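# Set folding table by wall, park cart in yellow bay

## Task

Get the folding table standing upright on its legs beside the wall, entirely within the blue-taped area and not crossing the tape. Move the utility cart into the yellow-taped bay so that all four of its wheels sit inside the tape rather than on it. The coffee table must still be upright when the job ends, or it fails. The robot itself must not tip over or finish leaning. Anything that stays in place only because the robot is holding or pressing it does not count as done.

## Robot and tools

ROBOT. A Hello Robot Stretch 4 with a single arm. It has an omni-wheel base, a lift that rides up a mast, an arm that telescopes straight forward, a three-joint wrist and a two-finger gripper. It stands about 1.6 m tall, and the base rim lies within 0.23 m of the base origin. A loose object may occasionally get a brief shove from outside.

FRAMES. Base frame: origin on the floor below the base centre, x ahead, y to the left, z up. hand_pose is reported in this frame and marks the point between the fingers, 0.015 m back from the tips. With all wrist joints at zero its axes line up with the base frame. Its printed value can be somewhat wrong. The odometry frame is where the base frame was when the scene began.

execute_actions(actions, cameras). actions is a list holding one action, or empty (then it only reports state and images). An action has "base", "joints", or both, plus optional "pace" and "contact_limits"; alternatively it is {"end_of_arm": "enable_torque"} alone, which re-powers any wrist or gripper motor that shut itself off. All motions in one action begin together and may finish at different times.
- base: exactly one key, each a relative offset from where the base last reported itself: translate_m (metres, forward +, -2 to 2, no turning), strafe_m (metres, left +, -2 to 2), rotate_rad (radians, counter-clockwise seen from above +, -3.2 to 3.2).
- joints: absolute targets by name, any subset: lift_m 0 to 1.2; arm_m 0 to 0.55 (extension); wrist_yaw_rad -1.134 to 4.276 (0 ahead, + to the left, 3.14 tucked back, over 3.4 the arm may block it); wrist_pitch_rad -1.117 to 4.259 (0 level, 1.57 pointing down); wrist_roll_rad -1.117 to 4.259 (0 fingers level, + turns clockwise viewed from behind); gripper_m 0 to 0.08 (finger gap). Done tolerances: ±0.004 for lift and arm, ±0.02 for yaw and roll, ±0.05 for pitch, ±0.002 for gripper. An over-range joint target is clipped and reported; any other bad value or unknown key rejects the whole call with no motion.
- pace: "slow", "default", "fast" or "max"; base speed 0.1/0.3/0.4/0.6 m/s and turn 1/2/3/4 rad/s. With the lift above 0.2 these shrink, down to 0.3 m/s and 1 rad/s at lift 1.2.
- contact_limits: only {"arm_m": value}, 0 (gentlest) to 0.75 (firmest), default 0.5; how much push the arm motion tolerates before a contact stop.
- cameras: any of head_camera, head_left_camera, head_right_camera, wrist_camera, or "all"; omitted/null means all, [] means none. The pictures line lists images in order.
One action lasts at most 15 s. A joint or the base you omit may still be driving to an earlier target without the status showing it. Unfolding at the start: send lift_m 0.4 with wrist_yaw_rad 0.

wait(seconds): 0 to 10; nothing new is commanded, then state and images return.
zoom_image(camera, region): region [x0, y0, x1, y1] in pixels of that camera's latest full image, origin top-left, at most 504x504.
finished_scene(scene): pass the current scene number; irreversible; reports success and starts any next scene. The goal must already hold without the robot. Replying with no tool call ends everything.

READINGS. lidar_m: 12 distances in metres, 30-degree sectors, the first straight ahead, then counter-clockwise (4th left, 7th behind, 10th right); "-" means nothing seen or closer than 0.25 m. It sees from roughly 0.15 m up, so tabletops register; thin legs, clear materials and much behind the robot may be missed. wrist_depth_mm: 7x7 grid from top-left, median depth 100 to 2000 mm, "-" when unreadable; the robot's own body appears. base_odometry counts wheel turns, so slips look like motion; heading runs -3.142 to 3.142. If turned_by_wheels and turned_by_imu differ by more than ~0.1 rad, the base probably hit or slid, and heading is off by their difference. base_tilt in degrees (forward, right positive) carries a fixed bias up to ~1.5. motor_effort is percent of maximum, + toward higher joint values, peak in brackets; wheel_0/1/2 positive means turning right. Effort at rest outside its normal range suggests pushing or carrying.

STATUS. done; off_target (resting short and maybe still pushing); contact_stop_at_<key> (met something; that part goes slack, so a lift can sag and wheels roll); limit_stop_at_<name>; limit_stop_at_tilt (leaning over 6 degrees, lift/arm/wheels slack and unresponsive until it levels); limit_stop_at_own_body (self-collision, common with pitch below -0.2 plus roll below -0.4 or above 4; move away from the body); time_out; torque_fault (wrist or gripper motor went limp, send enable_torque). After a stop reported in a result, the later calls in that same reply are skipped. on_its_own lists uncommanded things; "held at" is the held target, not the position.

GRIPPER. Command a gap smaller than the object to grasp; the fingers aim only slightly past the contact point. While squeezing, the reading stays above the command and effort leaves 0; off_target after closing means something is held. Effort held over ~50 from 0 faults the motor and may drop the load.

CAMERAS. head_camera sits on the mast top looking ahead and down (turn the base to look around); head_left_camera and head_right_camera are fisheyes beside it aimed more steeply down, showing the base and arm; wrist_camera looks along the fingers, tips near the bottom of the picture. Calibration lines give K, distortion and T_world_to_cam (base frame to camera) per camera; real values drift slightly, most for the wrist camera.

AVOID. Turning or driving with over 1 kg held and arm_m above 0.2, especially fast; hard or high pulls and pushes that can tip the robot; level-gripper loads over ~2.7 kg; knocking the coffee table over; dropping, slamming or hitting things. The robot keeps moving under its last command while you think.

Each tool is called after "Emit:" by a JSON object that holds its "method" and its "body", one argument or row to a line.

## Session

Emit:
{"method": "execute_actions", "body": {
  "actions": []
}}

Scene clock: 0.00 s.
base_odometry: x=+0.000 y=+0.000 heading=+0.000 (m, m, rad; odometry frame)
turned_by_wheels: +0.000 (rad since the last result)
turned_by_imu: +0.000 (rad since the last result)
base_tilt: forward=-0.2 right=+0.3 (deg)
lidar_m: 1.58 1.40 1.33 1.75 1.69 1.14 0.85 0.86 0.89 0.83 0.79 0.85
base_status: not commanded
joint_positions: lift_m=+0.176 arm_m=+0.001 wrist_yaw_rad=+3.066 wrist_pitch_rad=+0.005 wrist_roll_rad=+0.002 gripper_m=+0.040
joint_status: not commanded
motor_effort: lift_m=+20 arm_m=-1 wrist_yaw_rad=+1 wrist_pitch_rad=-8 wrist_roll_rad=+0 gripper_m=-2 wheel_0=+0 wheel_1=+0 wheel_2=+0 (%)
hand_pose: x=-0.0339 y=+0.1032 z=+0.3532 quat_wxyz=(+0.038, -0.002, +0.001, +0.999) (m; base frame)
wrist_depth_mm: - 143 1042 1229 1430 1708 1499 / - 142 1060 1205 1430 1708 1499 / - 140 1025 1205 1397 1661 1499 / 116 141 1025 1205 1397 1708 1499 / 809 904 1025 1182 1397 1708 1464 / 831 917 1025 1182 1366 1499 1464 / 809 854 122 976 103 1008 991
pictures: head_camera, head_left_camera, head_right_camera, wrist_camera
camera_calibration (this result's frames):
wrist_camera: T_world_to_cam=[[0.108696, 0.994074, -0.00146667, -0.101992], [-0.00331508, -0.00111292, -0.999994, 0.408509], [-0.99407, 0.1087, 0.00317447, 0.103514], [0, 0, 0, 1]] pos_world=[0.11534, 0.0905898, 0.408028]
Images, in order (width x height): head_camera 420x560, head_left_camera 420x672, head_right_camera 420x672, wrist_camera 616x392.

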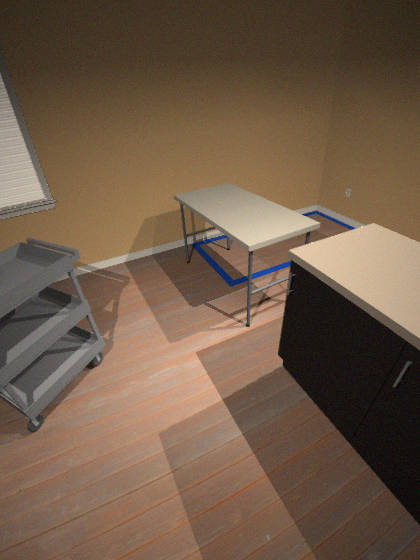

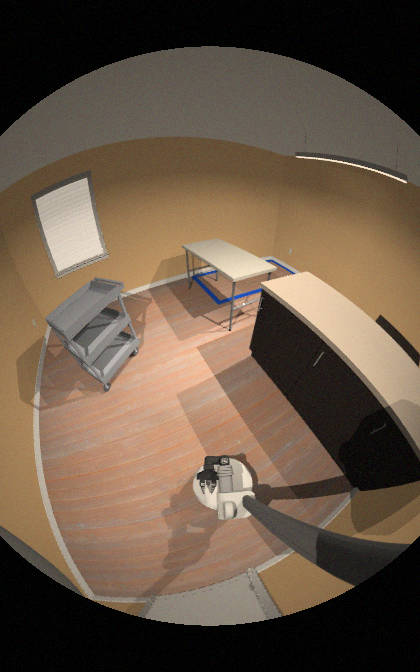

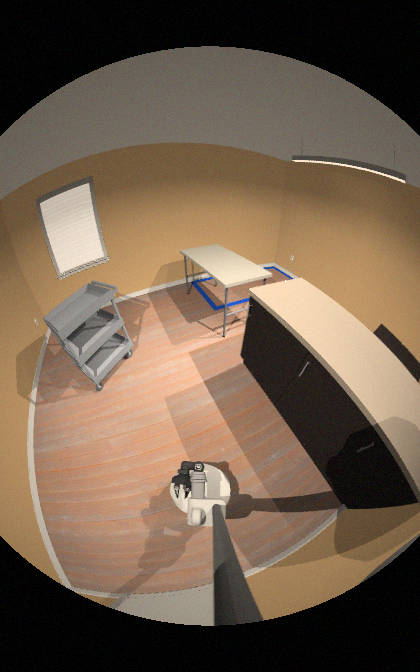

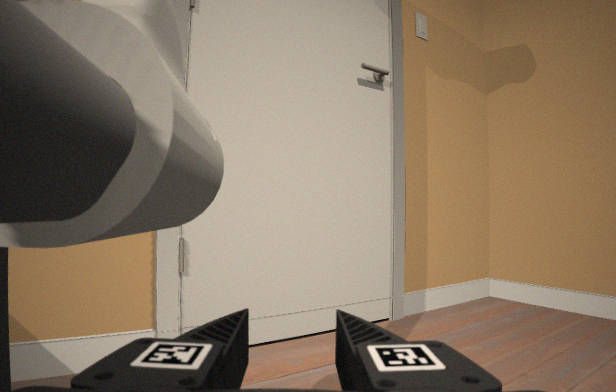

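Emit:
{"method": "execute_actions", "body": {
  "actions": [
    {"base":{"rotate_rad":-1.12}}
  ],
  "cameras": []
}}

Emit:
{"method": "execute_actions", "body": {
  "actions": [
    {"base":{"translate_m":0.4}}
  ],
  "cameras": []
}}

Emit:
{"method": "execute_actions", "body": {
  "actions": [
    {"base":{"strafe_m":1.35}}
  ],
  "cameras": ["head_camera","head_left_camera"]
}}

Scene clock: 8.23 s.
base_odometry: x=+0.000 y=+0.000 heading=-1.120 (m, m, rad; odometry frame)
turned_by_wheels: -1.120 (rad since the last result)
turned_by_imu: -1.113 (rad since the last result)
base_tilt: forward=-0.2 right=+0.3 (deg)
lidar_m: 0.79 0.81 1.14 1.44 1.35 1.77 1.70 1.21 0.87 0.84 0.88 0.84
base_status: done
joint_positions: lift_m=+0.176 arm_m=+0.001 wrist_yaw_rad=+3.066 wrist_pitch_rad=+0.005 wrist_roll_rad=+0.002 gripper_m=+0.040
joint_status: not commanded
motor_effort: lift_m=+20(20) arm_m=-2(1) wrist_yaw_rad=+1(0) wrist_pitch_rad=-9(9) wrist_roll_rad=+2(1) gripper_m=+0(1) wheel_0=+0(6) wheel_1=-1(7) wheel_2=-1(6) (%)
hand_pose: x=-0.0339 y=+0.1033 z=+0.3532 quat_wxyz=(+0.038, -0.002, +0.001, +0.999) (m; base frame)
wrist_depth_mm: - 143 1921 1921 1921 - - / - 142 1863 1921 1983 - - / - 140 1863 1921 1983 - - / 116 141 1863 1863 1921 1983 - / 1430 1756 1863 1921 1983 1983 - / 1397 1464 1537 1576 1537 1537 1499 / 960 976 122 960 103 991 991
pictures: none
No camera images: the call's "cameras" was empty. Leave "cameras" out to get every camera's image.

Scene clock: 11.03 s.
base_odometry: x=+0.174 y=-0.360 heading=-1.120 (m, m, rad; odometry frame)
turned_by_wheels: +0.000 (rad since the last result)
turned_by_imu: +0.000 (rad since the last result)
base_tilt: forward=-0.2 right=+0.3 (deg)
lidar_m: 0.40 0.43 0.59 1.75 1.54 2.19 2.09 1.23 0.87 0.84 0.62 0.43
base_status: done
joint_positions: lift_m=+0.176 arm_m=+0.001 wrist_yaw_rad=+3.066 wrist_pitch_rad=+0.005 wrist_roll_rad=+0.002 gripper_m=+0.040
joint_status: not commanded
motor_effort: lift_m=+20(20) arm_m=-1(1) wrist_yaw_rad=+1(1) wrist_pitch_rad=-9(9) wrist_roll_rad=+0(1) gripper_m=-2(2) wheel_0=+1(5) wheel_1=+1(5) wheel_2=+2(8) (%)
hand_pose: x=-0.0339 y=+0.1033 z=+0.3532 quat_wxyz=(+0.038, -0.002, +0.001, +0.999) (m; base frame)
wrist_depth_mm: - 143 - - - - - / - 142 - - - - - / - 140 - - - - - / 115 141 - - - - - / 1366 - - - - - - / 1336 1499 1537 1576 1576 1537 1464 / 946 976 122 976 103 1025 976
pictures: none
No camera images: the call's "cameras" was empty. Leave "cameras" out to get every camera's image.

Scene clock: 16.87 s.
base_odometry: x=+1.389 y=+0.228 heading=-1.120 (m, m, rad; odometry frame)
turned_by_wheels: +0.000 (rad since the last result)
turned_by_imu: -0.006 (rad since the last result)
base_tilt: forward=-0.2 right=+0.2 (deg)
lidar_m: 0.42 0.43 0.56 1.52 1.59 0.56 0.63 2.20 2.28 1.67 0.58 0.57
base_status: done
joint_positions: lift_m=+0.176 arm_m=+0.001 wrist_yaw_rad=+3.066 wrist_pitch_rad=+0.005 wrist_roll_rad=+0.002 gripper_m=+0.040
joint_status: not commanded
motor_effort: lift_m=+20(20) arm_m=-1(1) wrist_yaw_rad=+0(2) wrist_pitch_rad=-8(8) wrist_roll_rad=+1(1) gripper_m=-1(0) wheel_0=+1(8) wheel_1=+0(8) wheel_2=+2(2) (%)
hand_pose: x=-0.0339 y=+0.1033 z=+0.3532 quat_wxyz=(+0.038, -0.002, +0.001, +0.999) (m; base frame)
wrist_depth_mm: - 143 - 809 820 - 1756 / - 142 1042 1042 1042 - 1808 / - 140 931 1430 - - 1756 / 115 141 891 820 931 - 1756 / - - - 1397 - - 1756 / 1397 1430 976 759 891 1499 1464 / 931 960 122 768 103 1008 1008
pictures: head_camera, head_left_camera
Images, in order (width x height): head_camera 420x560, head_left_camera 420x672.

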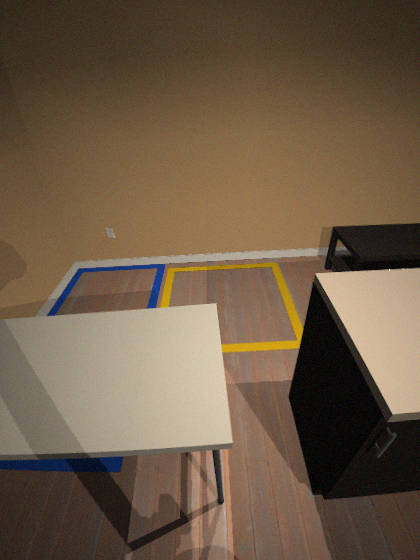

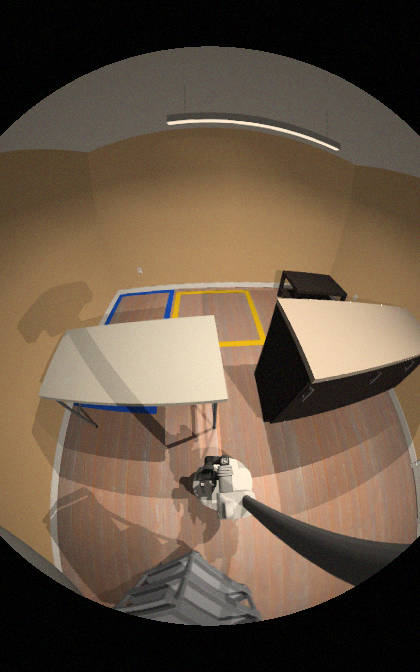

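Same layout; push further this time.

Emit:
{"method": "execute_actions", "body": {
  "actions": [
    {"base":{"translate_m":0.75},"joints":{"lift_m":0.134},"pace":"slow"}
  ],
  "cameras": ["head_left_camera"]
}}

Emit:
{"method": "execute_actions", "body": {
  "actions": [
    {"base":{"translate_m":0.75},"pace":"slow"}
  ],
  "cameras": ["head_left_camera"]
}}

Scene clock: 39.57 s.
base_odometry: x=+1.716 y=-0.446 heading=-1.120 (m, m, rad; odometry frame)
turned_by_wheels: +0.000 (rad since the last result)
turned_by_imu: -0.003 (rad since the last result)
base_tilt: forward=-0.1 right=+0.3 (deg)
lidar_m: 0.25 0.25 0.25 0.27 1.01 1.45 1.29 3.00 0.40 0.36 0.39 1.55
base_status: done
joint_positions: lift_m=+0.134 arm_m=+0.001 wrist_yaw_rad=+3.068 wrist_pitch_rad=+0.005 wrist_roll_rad=+0.002 gripper_m=+0.040
joint_status: all done
motor_effort: lift_m=+16(18) arm_m=-2(2) wrist_yaw_rad=-5(4) wrist_pitch_rad=-8(8) wrist_roll_rad=+1(0) gripper_m=-1(0) wheel_0=+4(5) wheel_1=+3(8) wheel_2=-4(8) (%)
hand_pose: x=-0.0341 y=+0.1029 z=+0.3115 quat_wxyz=(+0.037, -0.002, +0.001, +0.999) (m; base frame)
wrist_depth_mm: - 143 - - - - 1808 / - 142 - - - - 1863 / - 139 1863 - - - 1863 / 115 141 1661 - - - 1756 / 1921 - - 1618 - - 1863 / 1255 1308 1366 1464 1397 1397 1336 / 854 866 122 866 103 917 878
pictures: head_left_camera
Images, in order (width x height): head_left_camera 420x672.

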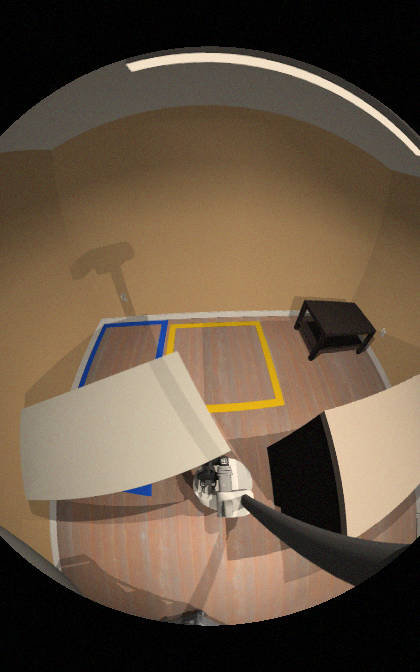

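Scene clock: 48.33 s.
base_odometry: x=+2.044 y=-1.121 heading=-1.119 (m, m, rad; odometry frame)
turned_by_wheels: +0.000 (rad since the last result)
turned_by_imu: +0.000 (rad since the last result)
base_tilt: forward=-0.2 right=+0.2 (deg)
lidar_m: 0.25 0.25 0.25 0.25 0.25 0.54 2.07 0.62 0.69 1.40 1.12 1.16
base_status: done
joint_positions: lift_m=+0.134 arm_m=+0.001 wrist_yaw_rad=+3.069 wrist_pitch_rad=+0.005 wrist_roll_rad=+0.002 gripper_m=+0.040
joint_status: not commanded
motor_effort: lift_m=+16(16) arm_m=-1(0) wrist_yaw_rad=-7(9) wrist_pitch_rad=-9(9) wrist_roll_rad=+2(3) gripper_m=+1(0) wheel_0=+6(7) wheel_1=+2(7) wheel_2=-2(8) (%)
hand_pose: x=-0.0343 y=+0.1026 z=+0.3115 quat_wxyz=(+0.036, -0.002, +0.001, +0.999) (m; base frame)
wrist_depth_mm: - 143 - - - 683 661 / - 142 - - - - 891 / - 138 - - - - 1808 / 115 140 - - - - 1863 / 683 1118 - - - - 1708 / 750 1205 1397 1397 1397 1336 1336 / 778 878 122 866 104 878 878
pictures: head_left_camera
Images, in order (width x height): head_left_camera 420x672.

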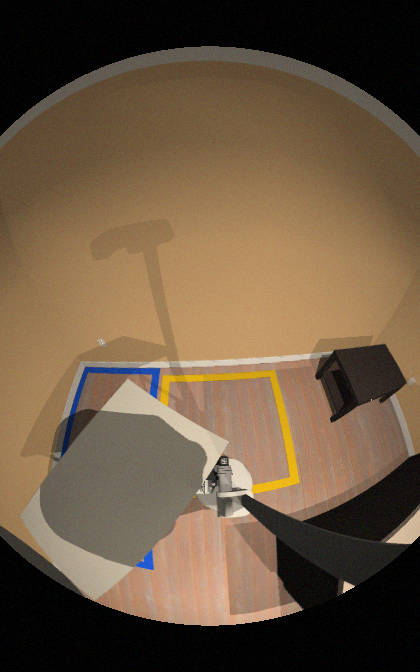

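Emit:
{"method": "execute_actions", "body": {
  "actions": [
    {"base":{"translate_m":0.42},"pace":"slow"}
  ],
  "cameras": ["head_left_camera"]
}}

Emit:
{"method": "execute_actions", "body": {
  "actions": [
    {"base":{"translate_m":-0.05}}
  ],
  "cameras": []
}}

Emit:
{"method": "execute_actions", "body": {
  "actions": [
    {"base":{"strafe_m":-0.33}}
  ],
  "cameras": []
}}

Emit:
{"method": "execute_actions", "body": {
  "actions": [
    {"base":{"translate_m":0.3}}
  ],
  "cameras": []
}}

Emit:
{"method": "execute_actions", "body": {
  "actions": [
    {"base":{"rotate_rad":1.6}}
  ],
  "cameras": ["head_camera","head_left_camera"]
}}

Scene clock: 62.53 s.
base_odometry: x=+2.227 y=-1.499 heading=-1.119 (m, m, rad; odometry frame)
turned_by_wheels: +0.000 (rad since the last result)
turned_by_imu: +0.000 (rad since the last result)
base_tilt: forward=-0.2 right=+0.2 (deg)
lidar_m: 0.26 0.25 0.25 0.25 0.25 0.26 2.50 0.98 1.28 1.07 1.03 0.73
base_status: done
joint_positions: lift_m=+0.134 arm_m=+0.001 wrist_yaw_rad=+3.070 wrist_pitch_rad=+0.005 wrist_roll_rad=+0.002 gripper_m=+0.040
joint_status: not commanded
motor_effort: lift_m=+16(16) arm_m=+0(1) wrist_yaw_rad=-11(11) wrist_pitch_rad=-9(9) wrist_roll_rad=+1(1) gripper_m=-1(0) wheel_0=+6(9) wheel_1=+2(7) wheel_2=-4(9) (%)
hand_pose: x=-0.0344 y=+0.1025 z=+0.3115 quat_wxyz=(+0.036, -0.002, +0.001, +0.999) (m; base frame)
wrist_depth_mm: - 143 - - 691 654 654 / - 142 - - 960 931 878 / - 138 - - - - 1863 / 115 140 - - - - 1921 / 960 1098 - - - - 1808 / 946 1098 1397 1397 1430 1366 1366 / 854 854 122 866 103 917 878
pictures: head_left_camera
Images, in order (width x height): head_left_camera 420x672.

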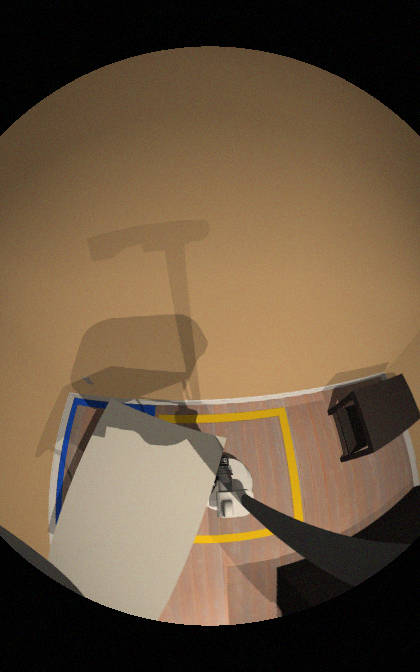

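Scene clock: 63.70 s.
base_odometry: x=+2.205 y=-1.454 heading=-1.119 (m, m, rad; odometry frame)
turned_by_wheels: +0.000 (rad since the last result)
turned_by_imu: +0.000 (rad since the last result)
base_tilt: forward=-0.1 right=+0.2 (deg)
lidar_m: 0.25 0.25 0.25 0.25 0.25 0.25 2.46 0.92 1.22 1.07 1.10 0.77
base_status: done
joint_positions: lift_m=+0.134 arm_m=+0.001 wrist_yaw_rad=+3.066 wrist_pitch_rad=+0.005 wrist_roll_rad=+0.002 gripper_m=+0.040
joint_status: not commanded
motor_effort: lift_m=+16(16) arm_m=+0(0) wrist_yaw_rad=-1(10) wrist_pitch_rad=-9(9) wrist_roll_rad=+1(0) gripper_m=-1(0) wheel_0=+2(4) wheel_1=+0(3) wheel_2=-2(8) (%)
hand_pose: x=-0.0340 y=+0.1031 z=+0.3115 quat_wxyz=(+0.038, -0.002, +0.001, +0.999) (m; base frame)
wrist_depth_mm: - 143 - - 691 661 654 / - 142 - - 960 931 904 / - 140 - - - - 1808 / 115 141 - - - - 1756 / 904 1118 - - - - 1808 / 931 1098 1366 1397 1397 1366 1366 / 854 891 122 866 103 904 891
pictures: none
No camera images: the call's "cameras" was empty. Leave "cameras" out to get every camera's image.

Scene clock: 66.13 s.
base_odometry: x=+1.908 y=-1.598 heading=-1.119 (m, m, rad; odometry frame)
turned_by_wheels: +0.000 (rad since the last result)
turned_by_imu: +0.000 (rad since the last result)
base_tilt: forward=-0.2 right=+0.3 (deg)
lidar_m: 0.74 0.78 0.39 0.39 0.49 0.89 0.83 0.88 1.22 0.74 0.77 0.79
base_status: done
joint_positions: lift_m=+0.134 arm_m=+0.001 wrist_yaw_rad=+3.066 wrist_pitch_rad=+0.005 wrist_roll_rad=+0.002 gripper_m=+0.040
joint_status: not commanded
motor_effort: lift_m=+17(17) arm_m=-1(1) wrist_yaw_rad=+1(2) wrist_pitch_rad=-9(9) wrist_roll_rad=+1(1) gripper_m=-1(0) wheel_0=+0(8) wheel_1=+0(9) wheel_2=-1(3) (%)
hand_pose: x=-0.0340 y=+0.1032 z=+0.3115 quat_wxyz=(+0.038, -0.002, +0.001, +0.999) (m; base frame)
wrist_depth_mm: - 143 1008 - - - 661 / - 142 1025 - - - 904 / - 140 1042 - - - - / 116 141 1078 - - - - / 891 946 1078 - - - - / 917 917 976 1397 1397 1366 1336 / 854 878 122 854 103 917 891
pictures: none
No camera images: the call's "cameras" was empty. Leave "cameras" out to get every camera's image.

Scene clock: 68.60 s.
base_odometry: x=+2.039 y=-1.867 heading=-1.119 (m, m, rad; odometry frame)
turned_by_wheels: +0.000 (rad since the last result)
turned_by_imu: -0.001 (rad since the last result)
base_tilt: forward=-0.2 right=+0.4 (deg)
lidar_m: 0.45 0.47 0.66 0.34 0.38 0.68 1.14 1.19 0.78 0.73 0.66 0.46
base_status: done
joint_positions: lift_m=+0.134 arm_m=+0.001 wrist_yaw_rad=+3.066 wrist_pitch_rad=+0.005 wrist_roll_rad=+0.002 gripper_m=+0.040
joint_status: not commanded
motor_effort: lift_m=+17(17) arm_m=-1(1) wrist_yaw_rad=+1(1) wrist_pitch_rad=-9(9) wrist_roll_rad=+0(0) gripper_m=-1(1) wheel_0=-1(4) wheel_1=+1(5) wheel_2=+0(8) (%)
hand_pose: x=-0.0340 y=+0.1032 z=+0.3115 quat_wxyz=(+0.038, -0.002, +0.001, +0.999) (m; base frame)
wrist_depth_mm: - 143 - - - 723 647 / - 142 1281 - - 1008 891 / - 140 1281 - - - - / 116 141 1281 - - - - / 1205 1229 1281 - - - - / 1182 1229 1255 1430 1366 1366 1336 / 854 866 122 854 103 904 917
pictures: none
No camera images: the call's "cameras" was empty. Leave "cameras" out to get every camera's image.

Scene clock: 70.67 s.
base_odometry: x=+2.039 y=-1.867 heading=+0.481 (m, m, rad; odometry frame)
turned_by_wheels: +1.600 (rad since the last result)
turned_by_imu: +1.587 (rad since the last result)
base_tilt: forward=-0.2 right=+0.3 (deg)
lidar_m: 0.32 0.38 0.74 1.15 1.21 0.78 0.73 0.66 0.48 0.44 0.48 0.67
base_status: done
joint_positions: lift_m=+0.134 arm_m=+0.001 wrist_yaw_rad=+3.066 wrist_pitch_rad=+0.005 wrist_roll_rad=+0.002 gripper_m=+0.040
joint_status: not commanded
motor_effort: lift_m=+17(17) arm_m=-1(1) wrist_yaw_rad=+1(0) wrist_pitch_rad=-8(8) wrist_roll_rad=+2(0) gripper_m=-1(1) wheel_0=+1(6) wheel_1=+0(6) wheel_2=+1(7) (%)
hand_pose: x=-0.0340 y=+0.1032 z=+0.3115 quat_wxyz=(+0.038, -0.002, +0.001, +0.999) (m; base frame)
wrist_depth_mm: - 143 1983 - - - - / - 142 - - - - 1499 / - 140 1983 - - 1983 1366 / 116 141 878 - - 1921 1366 / 759 1078 1983 - - 1983 1336 / 854 1078 917 1060 1255 1397 1255 / 820 878 122 854 103 904 891
pictures: head_camera, head_left_camera
Images, in order (width x height): head_camera 420x560, head_left_camera 420x672.

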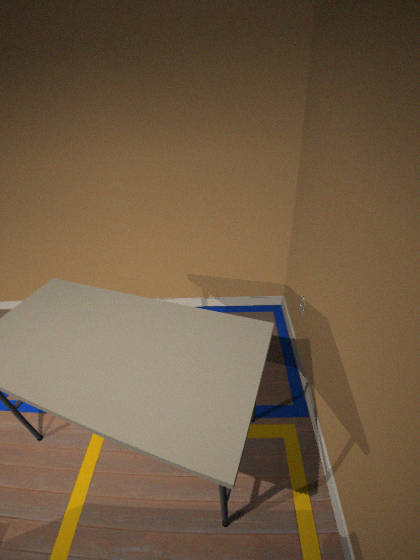

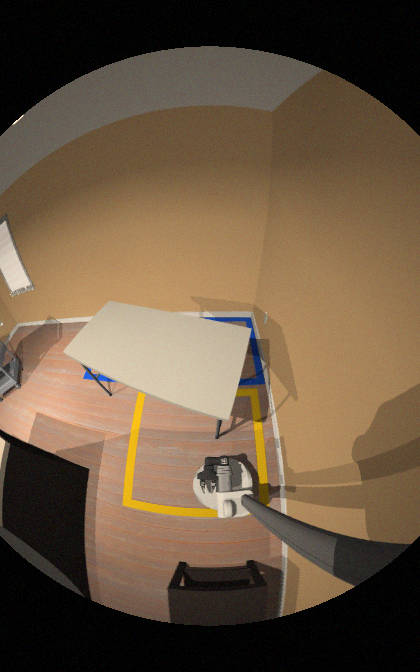

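Emit:
{"method": "execute_actions", "body": {
  "actions": [
    {"base":{"translate_m":0.12}}
  ],
  "cameras": []
}}

Emit:
{"method": "execute_actions", "body": {
  "actions": [
    {"base":{"translate_m":0.74},"pace":"slow"}
  ],
  "cameras": []
}}

Emit:
{"method": "execute_actions", "body": {
  "actions": [
    {"base":{"translate_m":-0.55}}
  ],
  "cameras": ["head_camera"]
}}

Emit:
{"method": "execute_actions", "body": {
  "actions": [
    {"base":{"strafe_m":1.0}}
  ],
  "cameras": ["head_camera","head_left_camera"]
}}

Scene clock: 81.80 s.
base_odometry: x=+2.146 y=-1.812 heading=+0.481 (m, m, rad; odometry frame)
turned_by_wheels: +0.000 (rad since the last result)
turned_by_imu: -0.001 (rad since the last result)
base_tilt: forward=-0.2 right=+0.3 (deg)
lidar_m: 0.25 0.26 0.48 1.15 1.19 0.90 0.84 0.64 0.46 0.45 0.48 0.70
base_status: done
joint_positions: lift_m=+0.134 arm_m=+0.001 wrist_yaw_rad=+3.066 wrist_pitch_rad=+0.005 wrist_roll_rad=+0.002 gripper_m=+0.040
joint_status: not commanded
motor_effort: lift_m=+17(17) arm_m=-1(1) wrist_yaw_rad=+0(1) wrist_pitch_rad=-8(9) wrist_roll_rad=+3(0) gripper_m=-1(1) wheel_0=+0(5) wheel_1=+0(6) wheel_2=+1(8) (%)
hand_pose: x=-0.0340 y=+0.1032 z=+0.3115 quat_wxyz=(+0.038, -0.002, +0.001, +0.999) (m; base frame)
wrist_depth_mm: - 143 - - - - - / - 142 - - - - 1537 / - 140 - - - 1921 1336 / 115 140 976 1921 - 1921 1366 / 778 1138 - 1863 - 1921 1336 / 866 1138 1008 1118 1366 1397 1255 / 820 878 122 866 103 904 891
pictures: none
No camera images: the call's "cameras" was empty. Leave "cameras" out to get every camera's image.

Scene clock: 90.50 s.
base_odometry: x=+2.801 y=-1.469 heading=+0.481 (m, m, rad; odometry frame)
turned_by_wheels: +0.000 (rad since the last result)
turned_by_imu: -0.003 (rad since the last result)
base_tilt: forward=-0.3 right=+0.3 (deg)
lidar_m: 0.25 0.25 0.25 0.44 1.43 1.66 1.59 0.67 0.50 0.48 0.51 0.72
base_status: done
joint_positions: lift_m=+0.134 arm_m=+0.001 wrist_yaw_rad=+3.066 wrist_pitch_rad=+0.005 wrist_roll_rad=+0.002 gripper_m=+0.040
joint_status: not commanded
motor_effort: lift_m=+17(17) arm_m=-1(0) wrist_yaw_rad=+0(0) wrist_pitch_rad=-9(9) wrist_roll_rad=+2(1) gripper_m=-2(1) wheel_0=+3(8) wheel_1=+3(5) wheel_2=-4(9) (%)
hand_pose: x=-0.0340 y=+0.1032 z=+0.3115 quat_wxyz=(+0.038, -0.002, +0.001, +0.999) (m; base frame)
wrist_depth_mm: - 143 - - - - - / - 142 - - - - 1397 / - 140 - - - 1863 1366 / 115 140 1756 - - 1863 1336 / 809 1308 - - - 1921 1336 / 904 1160 1366 1397 1397 1366 1205 / 842 891 122 866 103 917 904
pictures: none
No camera images: the call's "cameras" was empty. Leave "cameras" out to get every camera's image.

Scene clock: 93.83 s.
base_odometry: x=+2.314 y=-1.724 heading=+0.481 (m, m, rad; odometry frame)
turned_by_wheels: +0.000 (rad since the last result)
turned_by_imu: -0.001 (rad since the last result)
base_tilt: forward=-0.2 right=+0.3 (deg)
lidar_m: 0.71 0.72 0.93 1.24 1.18 1.06 1.06 0.65 0.48 0.45 0.49 0.70
base_status: done
joint_positions: lift_m=+0.134 arm_m=+0.001 wrist_yaw_rad=+3.066 wrist_pitch_rad=+0.005 wrist_roll_rad=+0.002 gripper_m=+0.040
joint_status: not commanded
motor_effort: lift_m=+17(17) arm_m=-1(0) wrist_yaw_rad=+1(1) wrist_pitch_rad=-9(9) wrist_roll_rad=+0(2) gripper_m=+0(1) wheel_0=+2(5) wheel_1=+0(5) wheel_2=-1(7) (%)
hand_pose: x=-0.0340 y=+0.1032 z=+0.3115 quat_wxyz=(+0.038, -0.002, +0.001, +0.999) (m; base frame)
wrist_depth_mm: - 143 - - - - - / - 142 - - - - 1397 / - 140 - - - 1921 1366 / 115 141 1182 - - 1921 1336 / 788 1229 1537 1576 - 1921 1366 / 854 1205 1182 1229 1397 1366 1255 / 820 866 122 866 103 917 904
pictures: head_camera
Images, in order (width x height): head_camera 420x560.

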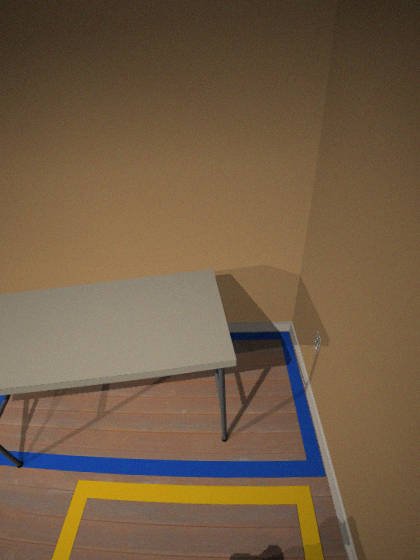

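Scene clock: 98.50 s.
base_odometry: x=+1.851 y=-0.838 heading=+0.481 (m, m, rad; odometry frame)
turned_by_wheels: +0.000 (rad since the last result)
turned_by_imu: -0.005 (rad since the last result)
base_tilt: forward=-0.3 right=+0.2 (deg)
lidar_m: 0.57 0.57 1.80 1.68 0.43 0.36 0.64 1.25 1.51 1.45 1.00 0.64
base_status: done
joint_positions: lift_m=+0.134 arm_m=+0.001 wrist_yaw_rad=+3.066 wrist_pitch_rad=+0.005 wrist_roll_rad=+0.002 gripper_m=+0.040
joint_status: not commanded
motor_effort: lift_m=+17(17) arm_m=+0(0) wrist_yaw_rad=+0(0) wrist_pitch_rad=-9(9) wrist_roll_rad=+1(1) gripper_m=-1(1) wheel_0=+0(7) wheel_1=+0(9) wheel_2=+0(1) (%)
hand_pose: x=-0.0340 y=+0.1032 z=+0.3115 quat_wxyz=(+0.038, -0.002, +0.001, +0.999) (m; base frame)
wrist_depth_mm: - 143 - 831 466 480 488 / - 142 - 798 462 477 480 / - 140 - 768 462 469 480 / 116 141 - 750 459 469 473 / 1098 - - 723 455 462 469 / 1118 1336 1366 707 452 459 469 / 854 854 122 676 103 455 462
pictures: head_camera, head_left_camera
Images, in order (width x height): head_camera 420x560, head_left_camera 420x672.

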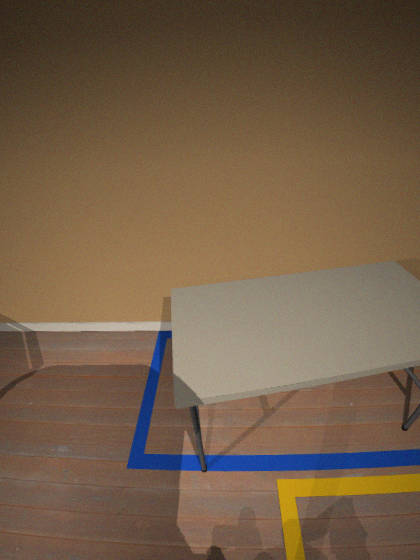

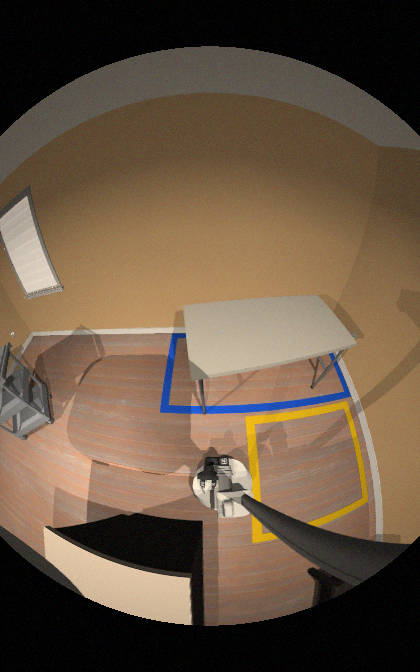

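Emit:
{"method": "execute_actions", "body": {
  "actions": [
    {"base":{"strafe_m":0.1}}
  ],
  "cameras": []
}}

Emit:
{"method": "execute_actions", "body": {
  "actions": [
    {"base":{"translate_m":0.6},"pace":"slow"}
  ],
  "cameras": []
}}

Emit:
{"method": "execute_actions", "body": {
  "actions": [
    {"base":{"translate_m":-0.4}}
  ],
  "cameras": ["head_camera","head_left_camera"]
}}

Emit:
{"method": "execute_actions", "body": {
  "actions": [
    {"base":{"rotate_rad":1.57}}
  ],
  "cameras": ["head_camera","head_left_camera"]
}}

Scene clock: 111.43 s.
base_odometry: x=+1.804 y=-0.749 heading=+0.482 (m, m, rad; odometry frame)
turned_by_wheels: +0.000 (rad since the last result)
turned_by_imu: -0.002 (rad since the last result)
base_tilt: forward=-0.1 right=+0.2 (deg)
lidar_m: 0.56 1.68 1.69 1.58 0.44 0.33 0.33 1.27 1.50 1.56 0.97 0.62
base_status: done
joint_positions: lift_m=+0.134 arm_m=+0.001 wrist_yaw_rad=+3.066 wrist_pitch_rad=+0.005 wrist_roll_rad=+0.002 gripper_m=+0.040
joint_status: not commanded
motor_effort: lift_m=+17(17) arm_m=-1(0) wrist_yaw_rad=+0(1) wrist_pitch_rad=-9(9) wrist_roll_rad=+2(0) gripper_m=+0(2) wheel_0=+2(8) wheel_1=+0(7) wheel_2=+0(0) (%)
hand_pose: x=-0.0340 y=+0.1032 z=+0.3115 quat_wxyz=(+0.038, -0.002, +0.001, +0.999) (m; base frame)
wrist_depth_mm: - 143 - 455 466 473 480 / - 142 - 449 462 469 477 / - 140 445 449 459 469 473 / 116 140 439 445 455 462 469 / 1464 - - 445 452 462 469 / 1229 1308 1205 442 449 459 462 / 854 878 122 439 103 455 459
pictures: none
No camera images: the call's "cameras" was empty. Leave "cameras" out to get every camera's image.

Scene clock: 118.70 s.
base_odometry: x=+2.336 y=-0.471 heading=+0.482 (m, m, rad; odometry frame)
turned_by_wheels: +0.000 (rad since the last result)
turned_by_imu: -0.002 (rad since the last result)
base_tilt: forward=-0.2 right=+0.4 (deg)
lidar_m: 0.25 0.25 1.48 1.55 2.08 0.94 0.91 1.80 1.65 0.60 0.25 0.25
base_status: done
joint_positions: lift_m=+0.134 arm_m=+0.001 wrist_yaw_rad=+3.069 wrist_pitch_rad=+0.005 wrist_roll_rad=+0.002 gripper_m=+0.040
joint_status: not commanded
motor_effort: lift_m=+17(17) arm_m=-1(1) wrist_yaw_rad=-7(7) wrist_pitch_rad=-9(9) wrist_roll_rad=+2(0) gripper_m=-1(1) wheel_0=+5(8) wheel_1=+3(6) wheel_2=-3(7) (%)
hand_pose: x=-0.0342 y=+0.1027 z=+0.3115 quat_wxyz=(+0.037, -0.002, +0.001, +0.999) (m; base frame)
wrist_depth_mm: - 143 - - - - - / - 142 - 1098 1078 - - / - 139 - 1042 1098 - - / 115 140 - 1060 1078 - - / 1708 - - 1060 1060 - - / 1229 1336 1366 1042 1078 1397 1308 / 854 866 122 878 103 917 891
pictures: none
No camera images: the call's "cameras" was empty. Leave "cameras" out to get every camera's image.

Scene clock: 121.53 s.
base_odometry: x=+1.982 y=-0.657 heading=+0.482 (m, m, rad; odometry frame)
turned_by_wheels: +0.000 (rad since the last result)
turned_by_imu: -0.001 (rad since the last result)
base_tilt: forward=-0.1 right=+0.2 (deg)
lidar_m: 0.54 1.47 1.86 1.56 0.72 0.54 0.50 1.44 1.61 1.55 0.78 0.56
base_status: done
joint_positions: lift_m=+0.134 arm_m=+0.001 wrist_yaw_rad=+3.066 wrist_pitch_rad=+0.005 wrist_roll_rad=+0.002 gripper_m=+0.040
joint_status: not commanded
motor_effort: lift_m=+17(17) arm_m=-1(1) wrist_yaw_rad=+0(5) wrist_pitch_rad=-9(9) wrist_roll_rad=+3(1) gripper_m=-1(2) wheel_0=-1(5) wheel_1=-1(6) wheel_2=+0(8) (%)
hand_pose: x=-0.0340 y=+0.1032 z=+0.3115 quat_wxyz=(+0.038, -0.002, +0.001, +0.999) (m; base frame)
wrist_depth_mm: - 143 - 668 676 691 - / - 142 - 661 668 676 - / - 140 640 654 668 691 - / 116 140 640 647 661 676 - / 1281 - - 640 661 676 - / 1255 1308 1336 647 654 654 1078 / 854 891 122 634 104 668 891
pictures: head_camera, head_left_camera
Images, in order (width x height): head_camera 420x560, head_left_camera 420x672.

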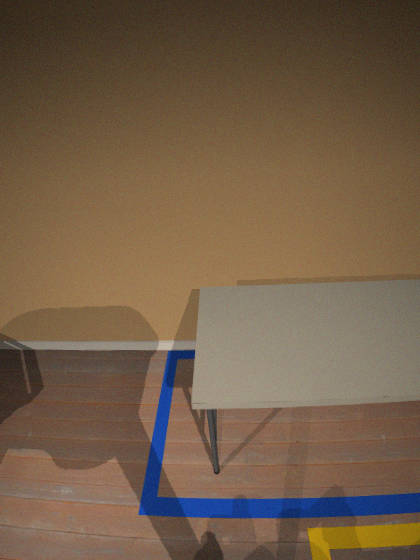

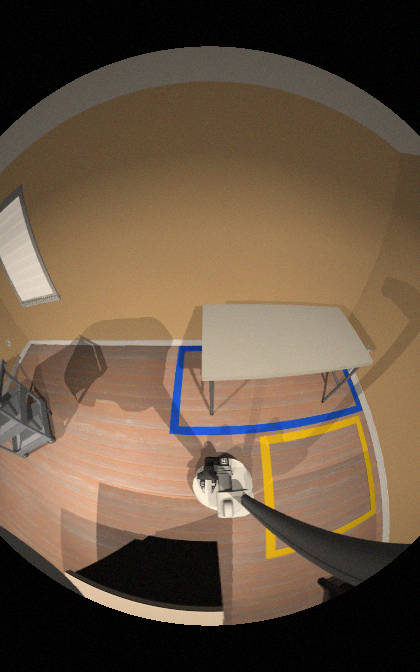

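Scene clock: 123.60 s.
base_odometry: x=+1.981 y=-0.657 heading=+2.052 (m, m, rad; odometry frame)
turned_by_wheels: +1.570 (rad since the last result)
turned_by_imu: +1.557 (rad since the last result)
base_tilt: forward=-0.2 right=+0.3 (deg)
lidar_m: 1.56 0.72 0.52 0.52 1.45 1.62 1.57 0.77 0.57 0.54 1.49 1.83
base_status: done
joint_positions: lift_m=+0.134 arm_m=+0.001 wrist_yaw_rad=+3.066 wrist_pitch_rad=+0.005 wrist_roll_rad=+0.002 gripper_m=+0.040
joint_status: not commanded
motor_effort: lift_m=+17(17) arm_m=-1(1) wrist_yaw_rad=-1(1) wrist_pitch_rad=-8(9) wrist_roll_rad=+0(1) gripper_m=-1(1) wheel_0=-1(5) wheel_1=-1(5) wheel_2=+2(6) (%)
hand_pose: x=-0.0340 y=+0.1032 z=+0.3115 quat_wxyz=(+0.038, -0.002, +0.001, +0.999) (m; base frame)
wrist_depth_mm: - 143 1708 1756 1863 1863 1863 / - 142 1808 1756 1808 1808 1863 / - 140 1708 1708 1756 1863 1808 / 116 140 1708 1756 1756 1863 1921 / 1661 1661 1708 1756 1756 1863 1808 / 1255 1308 1366 1397 1397 1366 1336 / 842 866 122 866 103 917 891
pictures: head_camera, head_left_camera
Images, in order (width x height): head_camera 420x560, head_left_camera 420x672.

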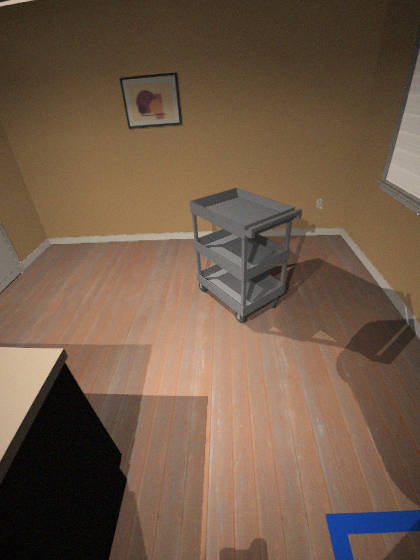

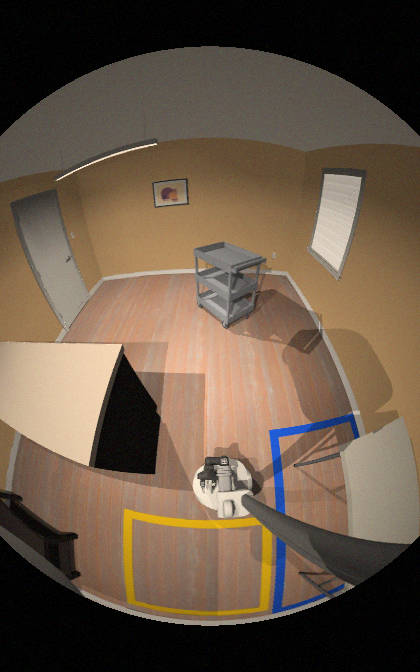

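Emit:
{"method": "execute_actions", "body": {
  "actions": [
    {"base":{"translate_m":1.1}}
  ],
  "cameras": []
}}

Emit:
{"method": "execute_actions", "body": {
  "actions": [
    {"base":{"strafe_m":0.65}}
  ],
  "cameras": []
}}

Emit:
{"method": "execute_actions", "body": {
  "actions": [
    {"base":{"rotate_rad":3.14},"joints":{"lift_m":1.1}}
  ],
  "cameras": []
}}

Emit:
{"method": "execute_actions", "body": {
  "actions": [
    {"base":{"translate_m":-1.6},"joints":{"wrist_yaw_rad":0,"wrist_pitch_rad":1.57,"wrist_roll_rad":1.57,"gripper_m":0.08,"arm_m":0.1}}
  ],
  "cameras": []
}}

Emit:
{"method": "execute_actions", "body": {
  "actions": [
    {"base":{"strafe_m":0.5}}
  ],
  "cameras": ["wrist_camera","head_left_camera"]
}}

Scene clock: 140.53 s.
base_odometry: x=+1.473 y=+0.319 heading=+2.052 (m, m, rad; odometry frame)
turned_by_wheels: +0.000 (rad since the last result)
turned_by_imu: -0.002 (rad since the last result)
base_tilt: forward=-0.2 right=+0.3 (deg)
lidar_m: 0.53 2.15 2.32 1.62 0.67 0.72 2.17 1.17 1.45 1.44 1.50 0.49
base_status: done
joint_positions: lift_m=+0.134 arm_m=+0.001 wrist_yaw_rad=+3.066 wrist_pitch_rad=+0.005 wrist_roll_rad=+0.002 gripper_m=+0.040
joint_status: not commanded
motor_effort: lift_m=+17(17) arm_m=-1(0) wrist_yaw_rad=+1(0) wrist_pitch_rad=-9(10) wrist_roll_rad=+1(1) gripper_m=+0(0) wheel_0=+0(4) wheel_1=-1(5) wheel_2=+0(8) (%)
hand_pose: x=-0.0340 y=+0.1032 z=+0.3115 quat_wxyz=(+0.038, -0.002, +0.001, +0.999) (m; base frame)
wrist_depth_mm: - 143 - - - 707 647 / - 142 - - - 699 634 / - 140 - - - 715 634 / 116 141 - - - 707 627 / 1863 - - - - 691 627 / 1281 1281 1336 1397 1160 691 627 / 842 866 122 866 103 668 668
pictures: none
No camera images: the call's "cameras" was empty. Leave "cameras" out to get every camera's image.

Scene clock: 144.03 s.
base_odometry: x=+0.896 y=+0.018 heading=+2.052 (m, m, rad; odometry frame)
turned_by_wheels: +0.000 (rad since the last result)
turned_by_imu: -0.003 (rad since the last result)
base_tilt: forward=-0.2 right=+0.3 (deg)
lidar_m: 2.06 2.18 1.70 1.50 0.58 0.43 0.40 0.43 1.60 2.10 0.92 0.93
base_status: done
joint_positions: lift_m=+0.134 arm_m=+0.001 wrist_yaw_rad=+3.066 wrist_pitch_rad=+0.005 wrist_roll_rad=+0.002 gripper_m=+0.040
joint_status: not commanded
motor_effort: lift_m=+17(17) arm_m=-1(1) wrist_yaw_rad=-1(0) wrist_pitch_rad=-8(9) wrist_roll_rad=+2(1) gripper_m=+0(1) wheel_0=+0(8) wheel_1=-1(7) wheel_2=-1(1) (%)
hand_pose: x=-0.0340 y=+0.1032 z=+0.3114 quat_wxyz=(+0.038, -0.002, +0.001, +0.999) (m; base frame)
wrist_depth_mm: - 143 574 591 603 609 621 / - 142 580 585 597 597 615 / - 140 574 585 585 597 609 / 116 140 574 580 585 603 609 / 1983 559 569 569 585 597 603 / 1229 559 564 569 585 591 603 / 854 866 122 627 103 647 661
pictures: none
No camera images: the call's "cameras" was empty. Leave "cameras" out to get every camera's image.

Scene clock: 148.53 s.
base_odometry: x=+0.896 y=+0.018 heading=-1.092 (m, m, rad; odometry frame)
turned_by_wheels: +3.140 (rad since the last result)
turned_by_imu: +3.114 (rad since the last result)
base_tilt: forward=-0.2 right=+0.3 (deg)
lidar_m: 0.43 0.47 1.57 2.09 0.93 0.94 2.08 2.21 1.69 1.47 0.60 0.44
base_status: done
joint_positions: lift_m=+1.100 arm_m=+0.001 wrist_yaw_rad=+3.066 wrist_pitch_rad=+0.005 wrist_roll_rad=+0.002 gripper_m=+0.040
joint_status: all done
motor_effort: lift_m=+23(23) arm_m=-1(1) wrist_yaw_rad=+0(1) wrist_pitch_rad=-8(9) wrist_roll_rad=+2(1) gripper_m=-1(1) wheel_0=+0(8) wheel_1=+1(5) wheel_2=-1(7) (%)
hand_pose: x=-0.0339 y=+0.1032 z=+1.2770 quat_wxyz=(+0.038, -0.002, +0.001, +0.999) (m; base frame)
wrist_depth_mm: - 143 - - - - - / - 142 - - - - - / - 140 - - - - - / 116 140 - - - - - / - - - - - - - / - - - - - - - / - - 122 - 103 1281 1182
pictures: none
No camera images: the call's "cameras" was empty. Leave "cameras" out to get every camera's image.

Scene clock: 155.37 s.
base_odometry: x=+0.159 y=+1.438 heading=-1.092 (m, m, rad; odometry frame)
turned_by_wheels: +0.000 (rad since the last result)
turned_by_imu: -0.002 (rad since the last result)
base_tilt: forward=-0.2 right=+0.3 (deg)
lidar_m: 2.01 0.76 0.79 1.62 0.67 0.48 0.47 0.52 0.75 1.53 1.64 2.09
base_status: done
joint_positions: lift_m=+1.100 arm_m=+0.099 wrist_yaw_rad=+0.000 wrist_pitch_rad=+1.570 wrist_roll_rad=+1.570 gripper_m=+0.080
joint_status: all done
motor_effort: lift_m=+23(23) arm_m=+3(8) wrist_yaw_rad=+0(7) wrist_pitch_rad=-1(7) wrist_roll_rad=+1(6) gripper_m=+1(2) wheel_0=+1(5) wheel_1=-1(3) wheel_2=-2(9) (%)
hand_pose: x=+0.2704 y=-0.0874 z=+1.0653 quat_wxyz=(+0.501, +0.500, +0.500, -0.499) (m; base frame)
wrist_depth_mm: 1229 1229 1281 1281 1281 1255 1118 / 1229 1255 1281 1255 1281 1281 1098 / 1229 1229 1255 1229 1255 1255 1098 / 1229 1229 1229 1229 1138 1255 1060 / 1205 1205 1205 1255 1008 1025 723 / 1182 1205 1205 1229 1008 1229 1008 / - 105 1205 1205 136 110 976
pictures: none
No camera images: the call's "cameras" was empty. Leave "cameras" out to get every camera's image.

Scene clock: 158.37 s.
base_odometry: x=+0.602 y=+1.668 heading=-1.092 (m, m, rad; odometry frame)
turned_by_wheels: +0.000 (rad since the last result)
turned_by_imu: -0.003 (rad since the last result)
base_tilt: forward=-0.2 right=+0.3 (deg)
lidar_m: 0.50 0.46 1.70 1.57 0.66 0.47 0.45 0.47 0.68 2.04 2.15 2.09
base_status: done
joint_positions: lift_m=+1.100 arm_m=+0.099 wrist_yaw_rad=+0.000 wrist_pitch_rad=+1.570 wrist_roll_rad=+1.570 gripper_m=+0.080
joint_status: not commanded
motor_effort: lift_m=+23(23) arm_m=+4(4) wrist_yaw_rad=+0(0) wrist_pitch_rad=-1(1) wrist_roll_rad=+3(1) gripper_m=+0(1) wheel_0=+2(7) wheel_1=-1(10) wheel_2=-1(1) (%)
hand_pose: x=+0.2704 y=-0.0874 z=+1.0653 quat_wxyz=(+0.501, +0.500, +0.500, -0.499) (m; base frame)
wrist_depth_mm: 1205 1229 1255 1281 1255 1281 1025 / 1229 1229 1229 1255 1255 1255 1060 / 1229 1229 1255 1255 1281 1255 1060 / 1205 1205 1229 1255 1160 1255 1008 / 1205 1205 1229 1229 1008 1025 707 / 683 732 1229 1205 1025 1229 991 / - 105 1042 1205 136 110 946
pictures: head_left_camera, wrist_camera
camera_calibration (this result's frames):
wrist_camera: T_world_to_cam=[[-0.999471, -0.00229156, 0.0324561, 0.231899], [-0.00254369, 0.999967, -0.00772917, 0.15165], [-0.0324374, -0.00780764, -0.999443, 1.22231], [0, 0, 0, 1]] pos_world=[0.271811, -0.141571, 1.21528]
Images, in order (width x height): head_left_camera 420x672, wrist_camera 616x392.

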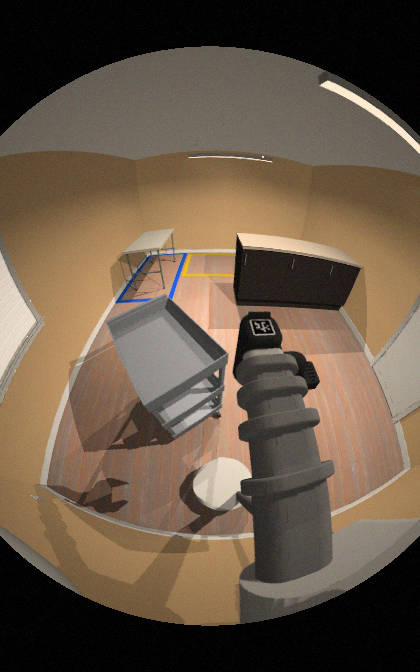

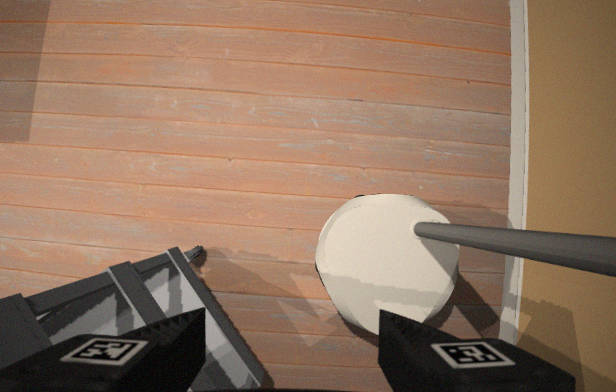

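Rim centre ≈ (0.47, 0.19), angle 0.6.

Emit:
{"method": "execute_actions", "body": {
  "actions": [
    {"base":{"strafe_m":0.28},"joints":{"arm_m":0.3,"wrist_roll_rad":0.97,"lift_m":1.0}}
  ],
  "cameras": ["wrist_camera","head_left_camera"]
}}

Scene clock: 167.33 s.
base_odometry: x=+0.851 y=+1.798 heading=-1.092 (m, m, rad; odometry frame)
turned_by_wheels: +0.000 (rad since the last result)
turned_by_imu: -0.003 (rad since the last result)
base_tilt: forward=-0.2 right=+0.3 (deg)
lidar_m: 0.36 0.47 1.38 1.36 0.62 0.45 0.44 0.47 0.64 2.22 2.43 0.52
base_status: done
joint_positions: lift_m=+1.000 arm_m=+0.299 wrist_yaw_rad=+0.000 wrist_pitch_rad=+1.570 wrist_roll_rad=+0.970 gripper_m=+0.080
joint_status: all done
motor_effort: lift_m=+16(21) arm_m=+4(4) wrist_yaw_rad=+1(0) wrist_pitch_rad=+0(1) wrist_roll_rad=-2(8) gripper_m=+1(1) wheel_0=+0(7) wheel_1=-1(9) wheel_2=-1(1) (%)
hand_pose: x=+0.4703 y=-0.0874 z=+0.9658 quat_wxyz=(+0.626, +0.330, +0.625, -0.330) (m; base frame)
wrist_depth_mm: 320 324 327 1138 1160 1182 1182 / 319 320 324 1160 1138 1160 1182 / 317 320 322 1138 1118 1160 1160 / 315 319 320 1118 1138 1160 1182 / 314 315 320 1098 1138 1160 1160 / 312 314 315 1118 917 1138 1138 / - 105 314 1008 136 110 1118
pictures: head_left_camera, wrist_camera
camera_calibration (this result's frames):
wrist_camera: T_world_to_cam=[[-0.824196, -0.565374, 0.0324572, 0.303308], [-0.565873, 0.824451, -0.00825538, 0.401501], [-0.022092, -0.0251707, -0.999439, 1.12301], [0, 0, 0, 1]] pos_world=[0.501993, -0.131268, 1.11585]
Images, in order (width x height): head_left_camera 420x672, wrist_camera 616x392.

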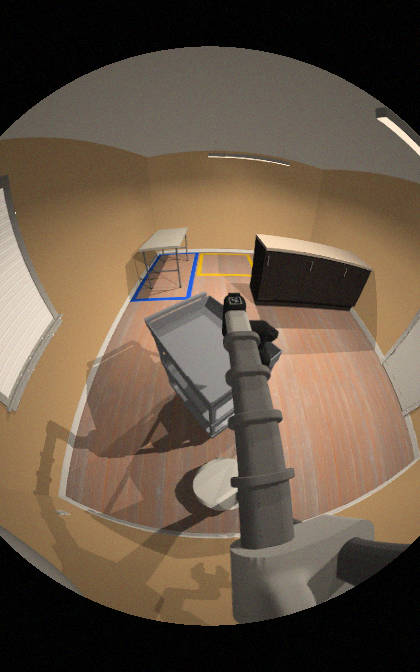

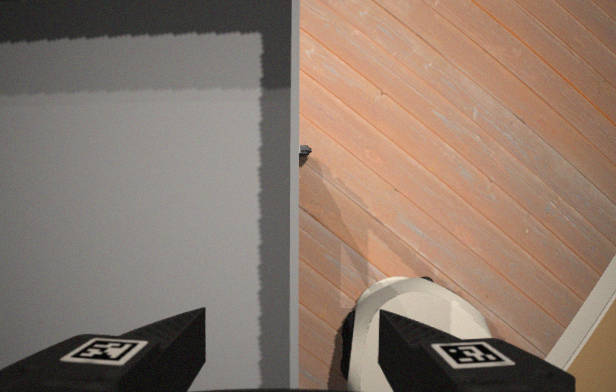

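Emit:
{"method": "execute_actions", "body": {
  "actions": [
    {"joints":{"lift_m":0.86}}
  ],
  "cameras": []
}}

Emit:
{"method": "execute_actions", "body": {
  "actions": [
    {"joints":{"gripper_m":0.006}}
  ],
  "cameras": ["wrist_camera"]
}}

Scene clock: 174.40 s.
base_odometry: x=+0.851 y=+1.798 heading=-1.092 (m, m, rad; odometry frame)
turned_by_wheels: +0.000 (rad since the last result)
turned_by_imu: -0.001 (rad since the last result)
base_tilt: forward=-0.2 right=+0.3 (deg)
lidar_m: 0.34 0.46 1.40 1.37 0.65 0.45 0.43 0.48 0.68 2.19 2.45 0.52
base_status: not commanded
joint_positions: lift_m=+0.860 arm_m=+0.299 wrist_yaw_rad=+0.000 wrist_pitch_rad=+1.570 wrist_roll_rad=+0.970 gripper_m=+0.080
joint_status: all done
motor_effort: lift_m=+16(15) arm_m=+4(4) wrist_yaw_rad=+2(1) wrist_pitch_rad=+0(0) wrist_roll_rad=+1(2) gripper_m=+0(1) wheel_0=+0(0) wheel_1=-1(1) wheel_2=+0(0) (%)
hand_pose: x=+0.4703 y=-0.0874 z=+0.8258 quat_wxyz=(+0.626, +0.330, +0.625, -0.330) (m; base frame)
wrist_depth_mm: 181 182 183 991 1008 1025 1042 / 180 181 182 991 1008 991 1025 / 178 180 181 991 1008 1025 1025 / 178 179 180 976 991 1008 1008 / 177 178 179 976 976 1008 991 / 176 177 179 976 866 1008 991 / - 105 177 976 135 110 976
pictures: none
No camera images: the call's "cameras" was empty. Leave "cameras" out to get every camera's image.

Scene clock: 175.73 s.
base_odometry: x=+0.851 y=+1.798 heading=-1.092 (m, m, rad; odometry frame)
turned_by_wheels: +0.000 (rad since the last result)
turned_by_imu: +0.000 (rad since the last result)
base_tilt: forward=-0.2 right=+0.3 (deg)
lidar_m: 0.35 0.46 1.39 1.33 0.62 0.46 0.43 0.47 0.67 2.22 2.46 0.53
base_status: not commanded
joint_positions: lift_m=+0.860 arm_m=+0.299 wrist_yaw_rad=+0.000 wrist_pitch_rad=+1.570 wrist_roll_rad=+0.970 gripper_m=+0.006
joint_status: all done
motor_effort: lift_m=+16(16) arm_m=+4(4) wrist_yaw_rad=+1(1) wrist_pitch_rad=+0(0) wrist_roll_rad=+0(2) gripper_m=-5(6) wheel_0=+0(0) wheel_1=-1(1) wheel_2=+0(1) (%)
hand_pose: x=+0.4703 y=-0.0874 z=+0.8258 quat_wxyz=(+0.626, +0.330, +0.625, -0.330) (m; base frame)
wrist_depth_mm: 181 182 184 1008 1008 1008 1008 / 180 181 183 991 991 1025 1025 / 179 180 182 991 1008 1008 1008 / 178 178 180 1008 976 1008 991 / 177 178 180 976 976 991 1008 / 175 177 178 179 854 976 991 / 174 176 109 109 750 768 991
pictures: wrist_camera
camera_calibration (this result's frames):
wrist_camera: T_world_to_cam=[[-0.824193, -0.565377, 0.032469, 0.30784], [-0.565877, 0.824449, -0.00824729, 0.400339], [-0.0221062, -0.0251708, -0.999439, 0.98309], [0, 0, 0, 1]] pos_world=[0.501995, -0.131268, 0.975845]
Images, in order (width x height): wrist_camera 616x392.

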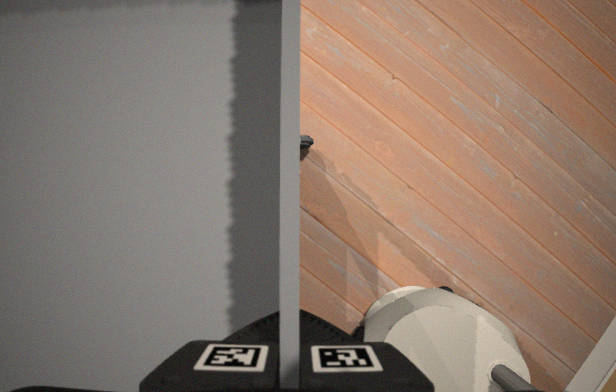

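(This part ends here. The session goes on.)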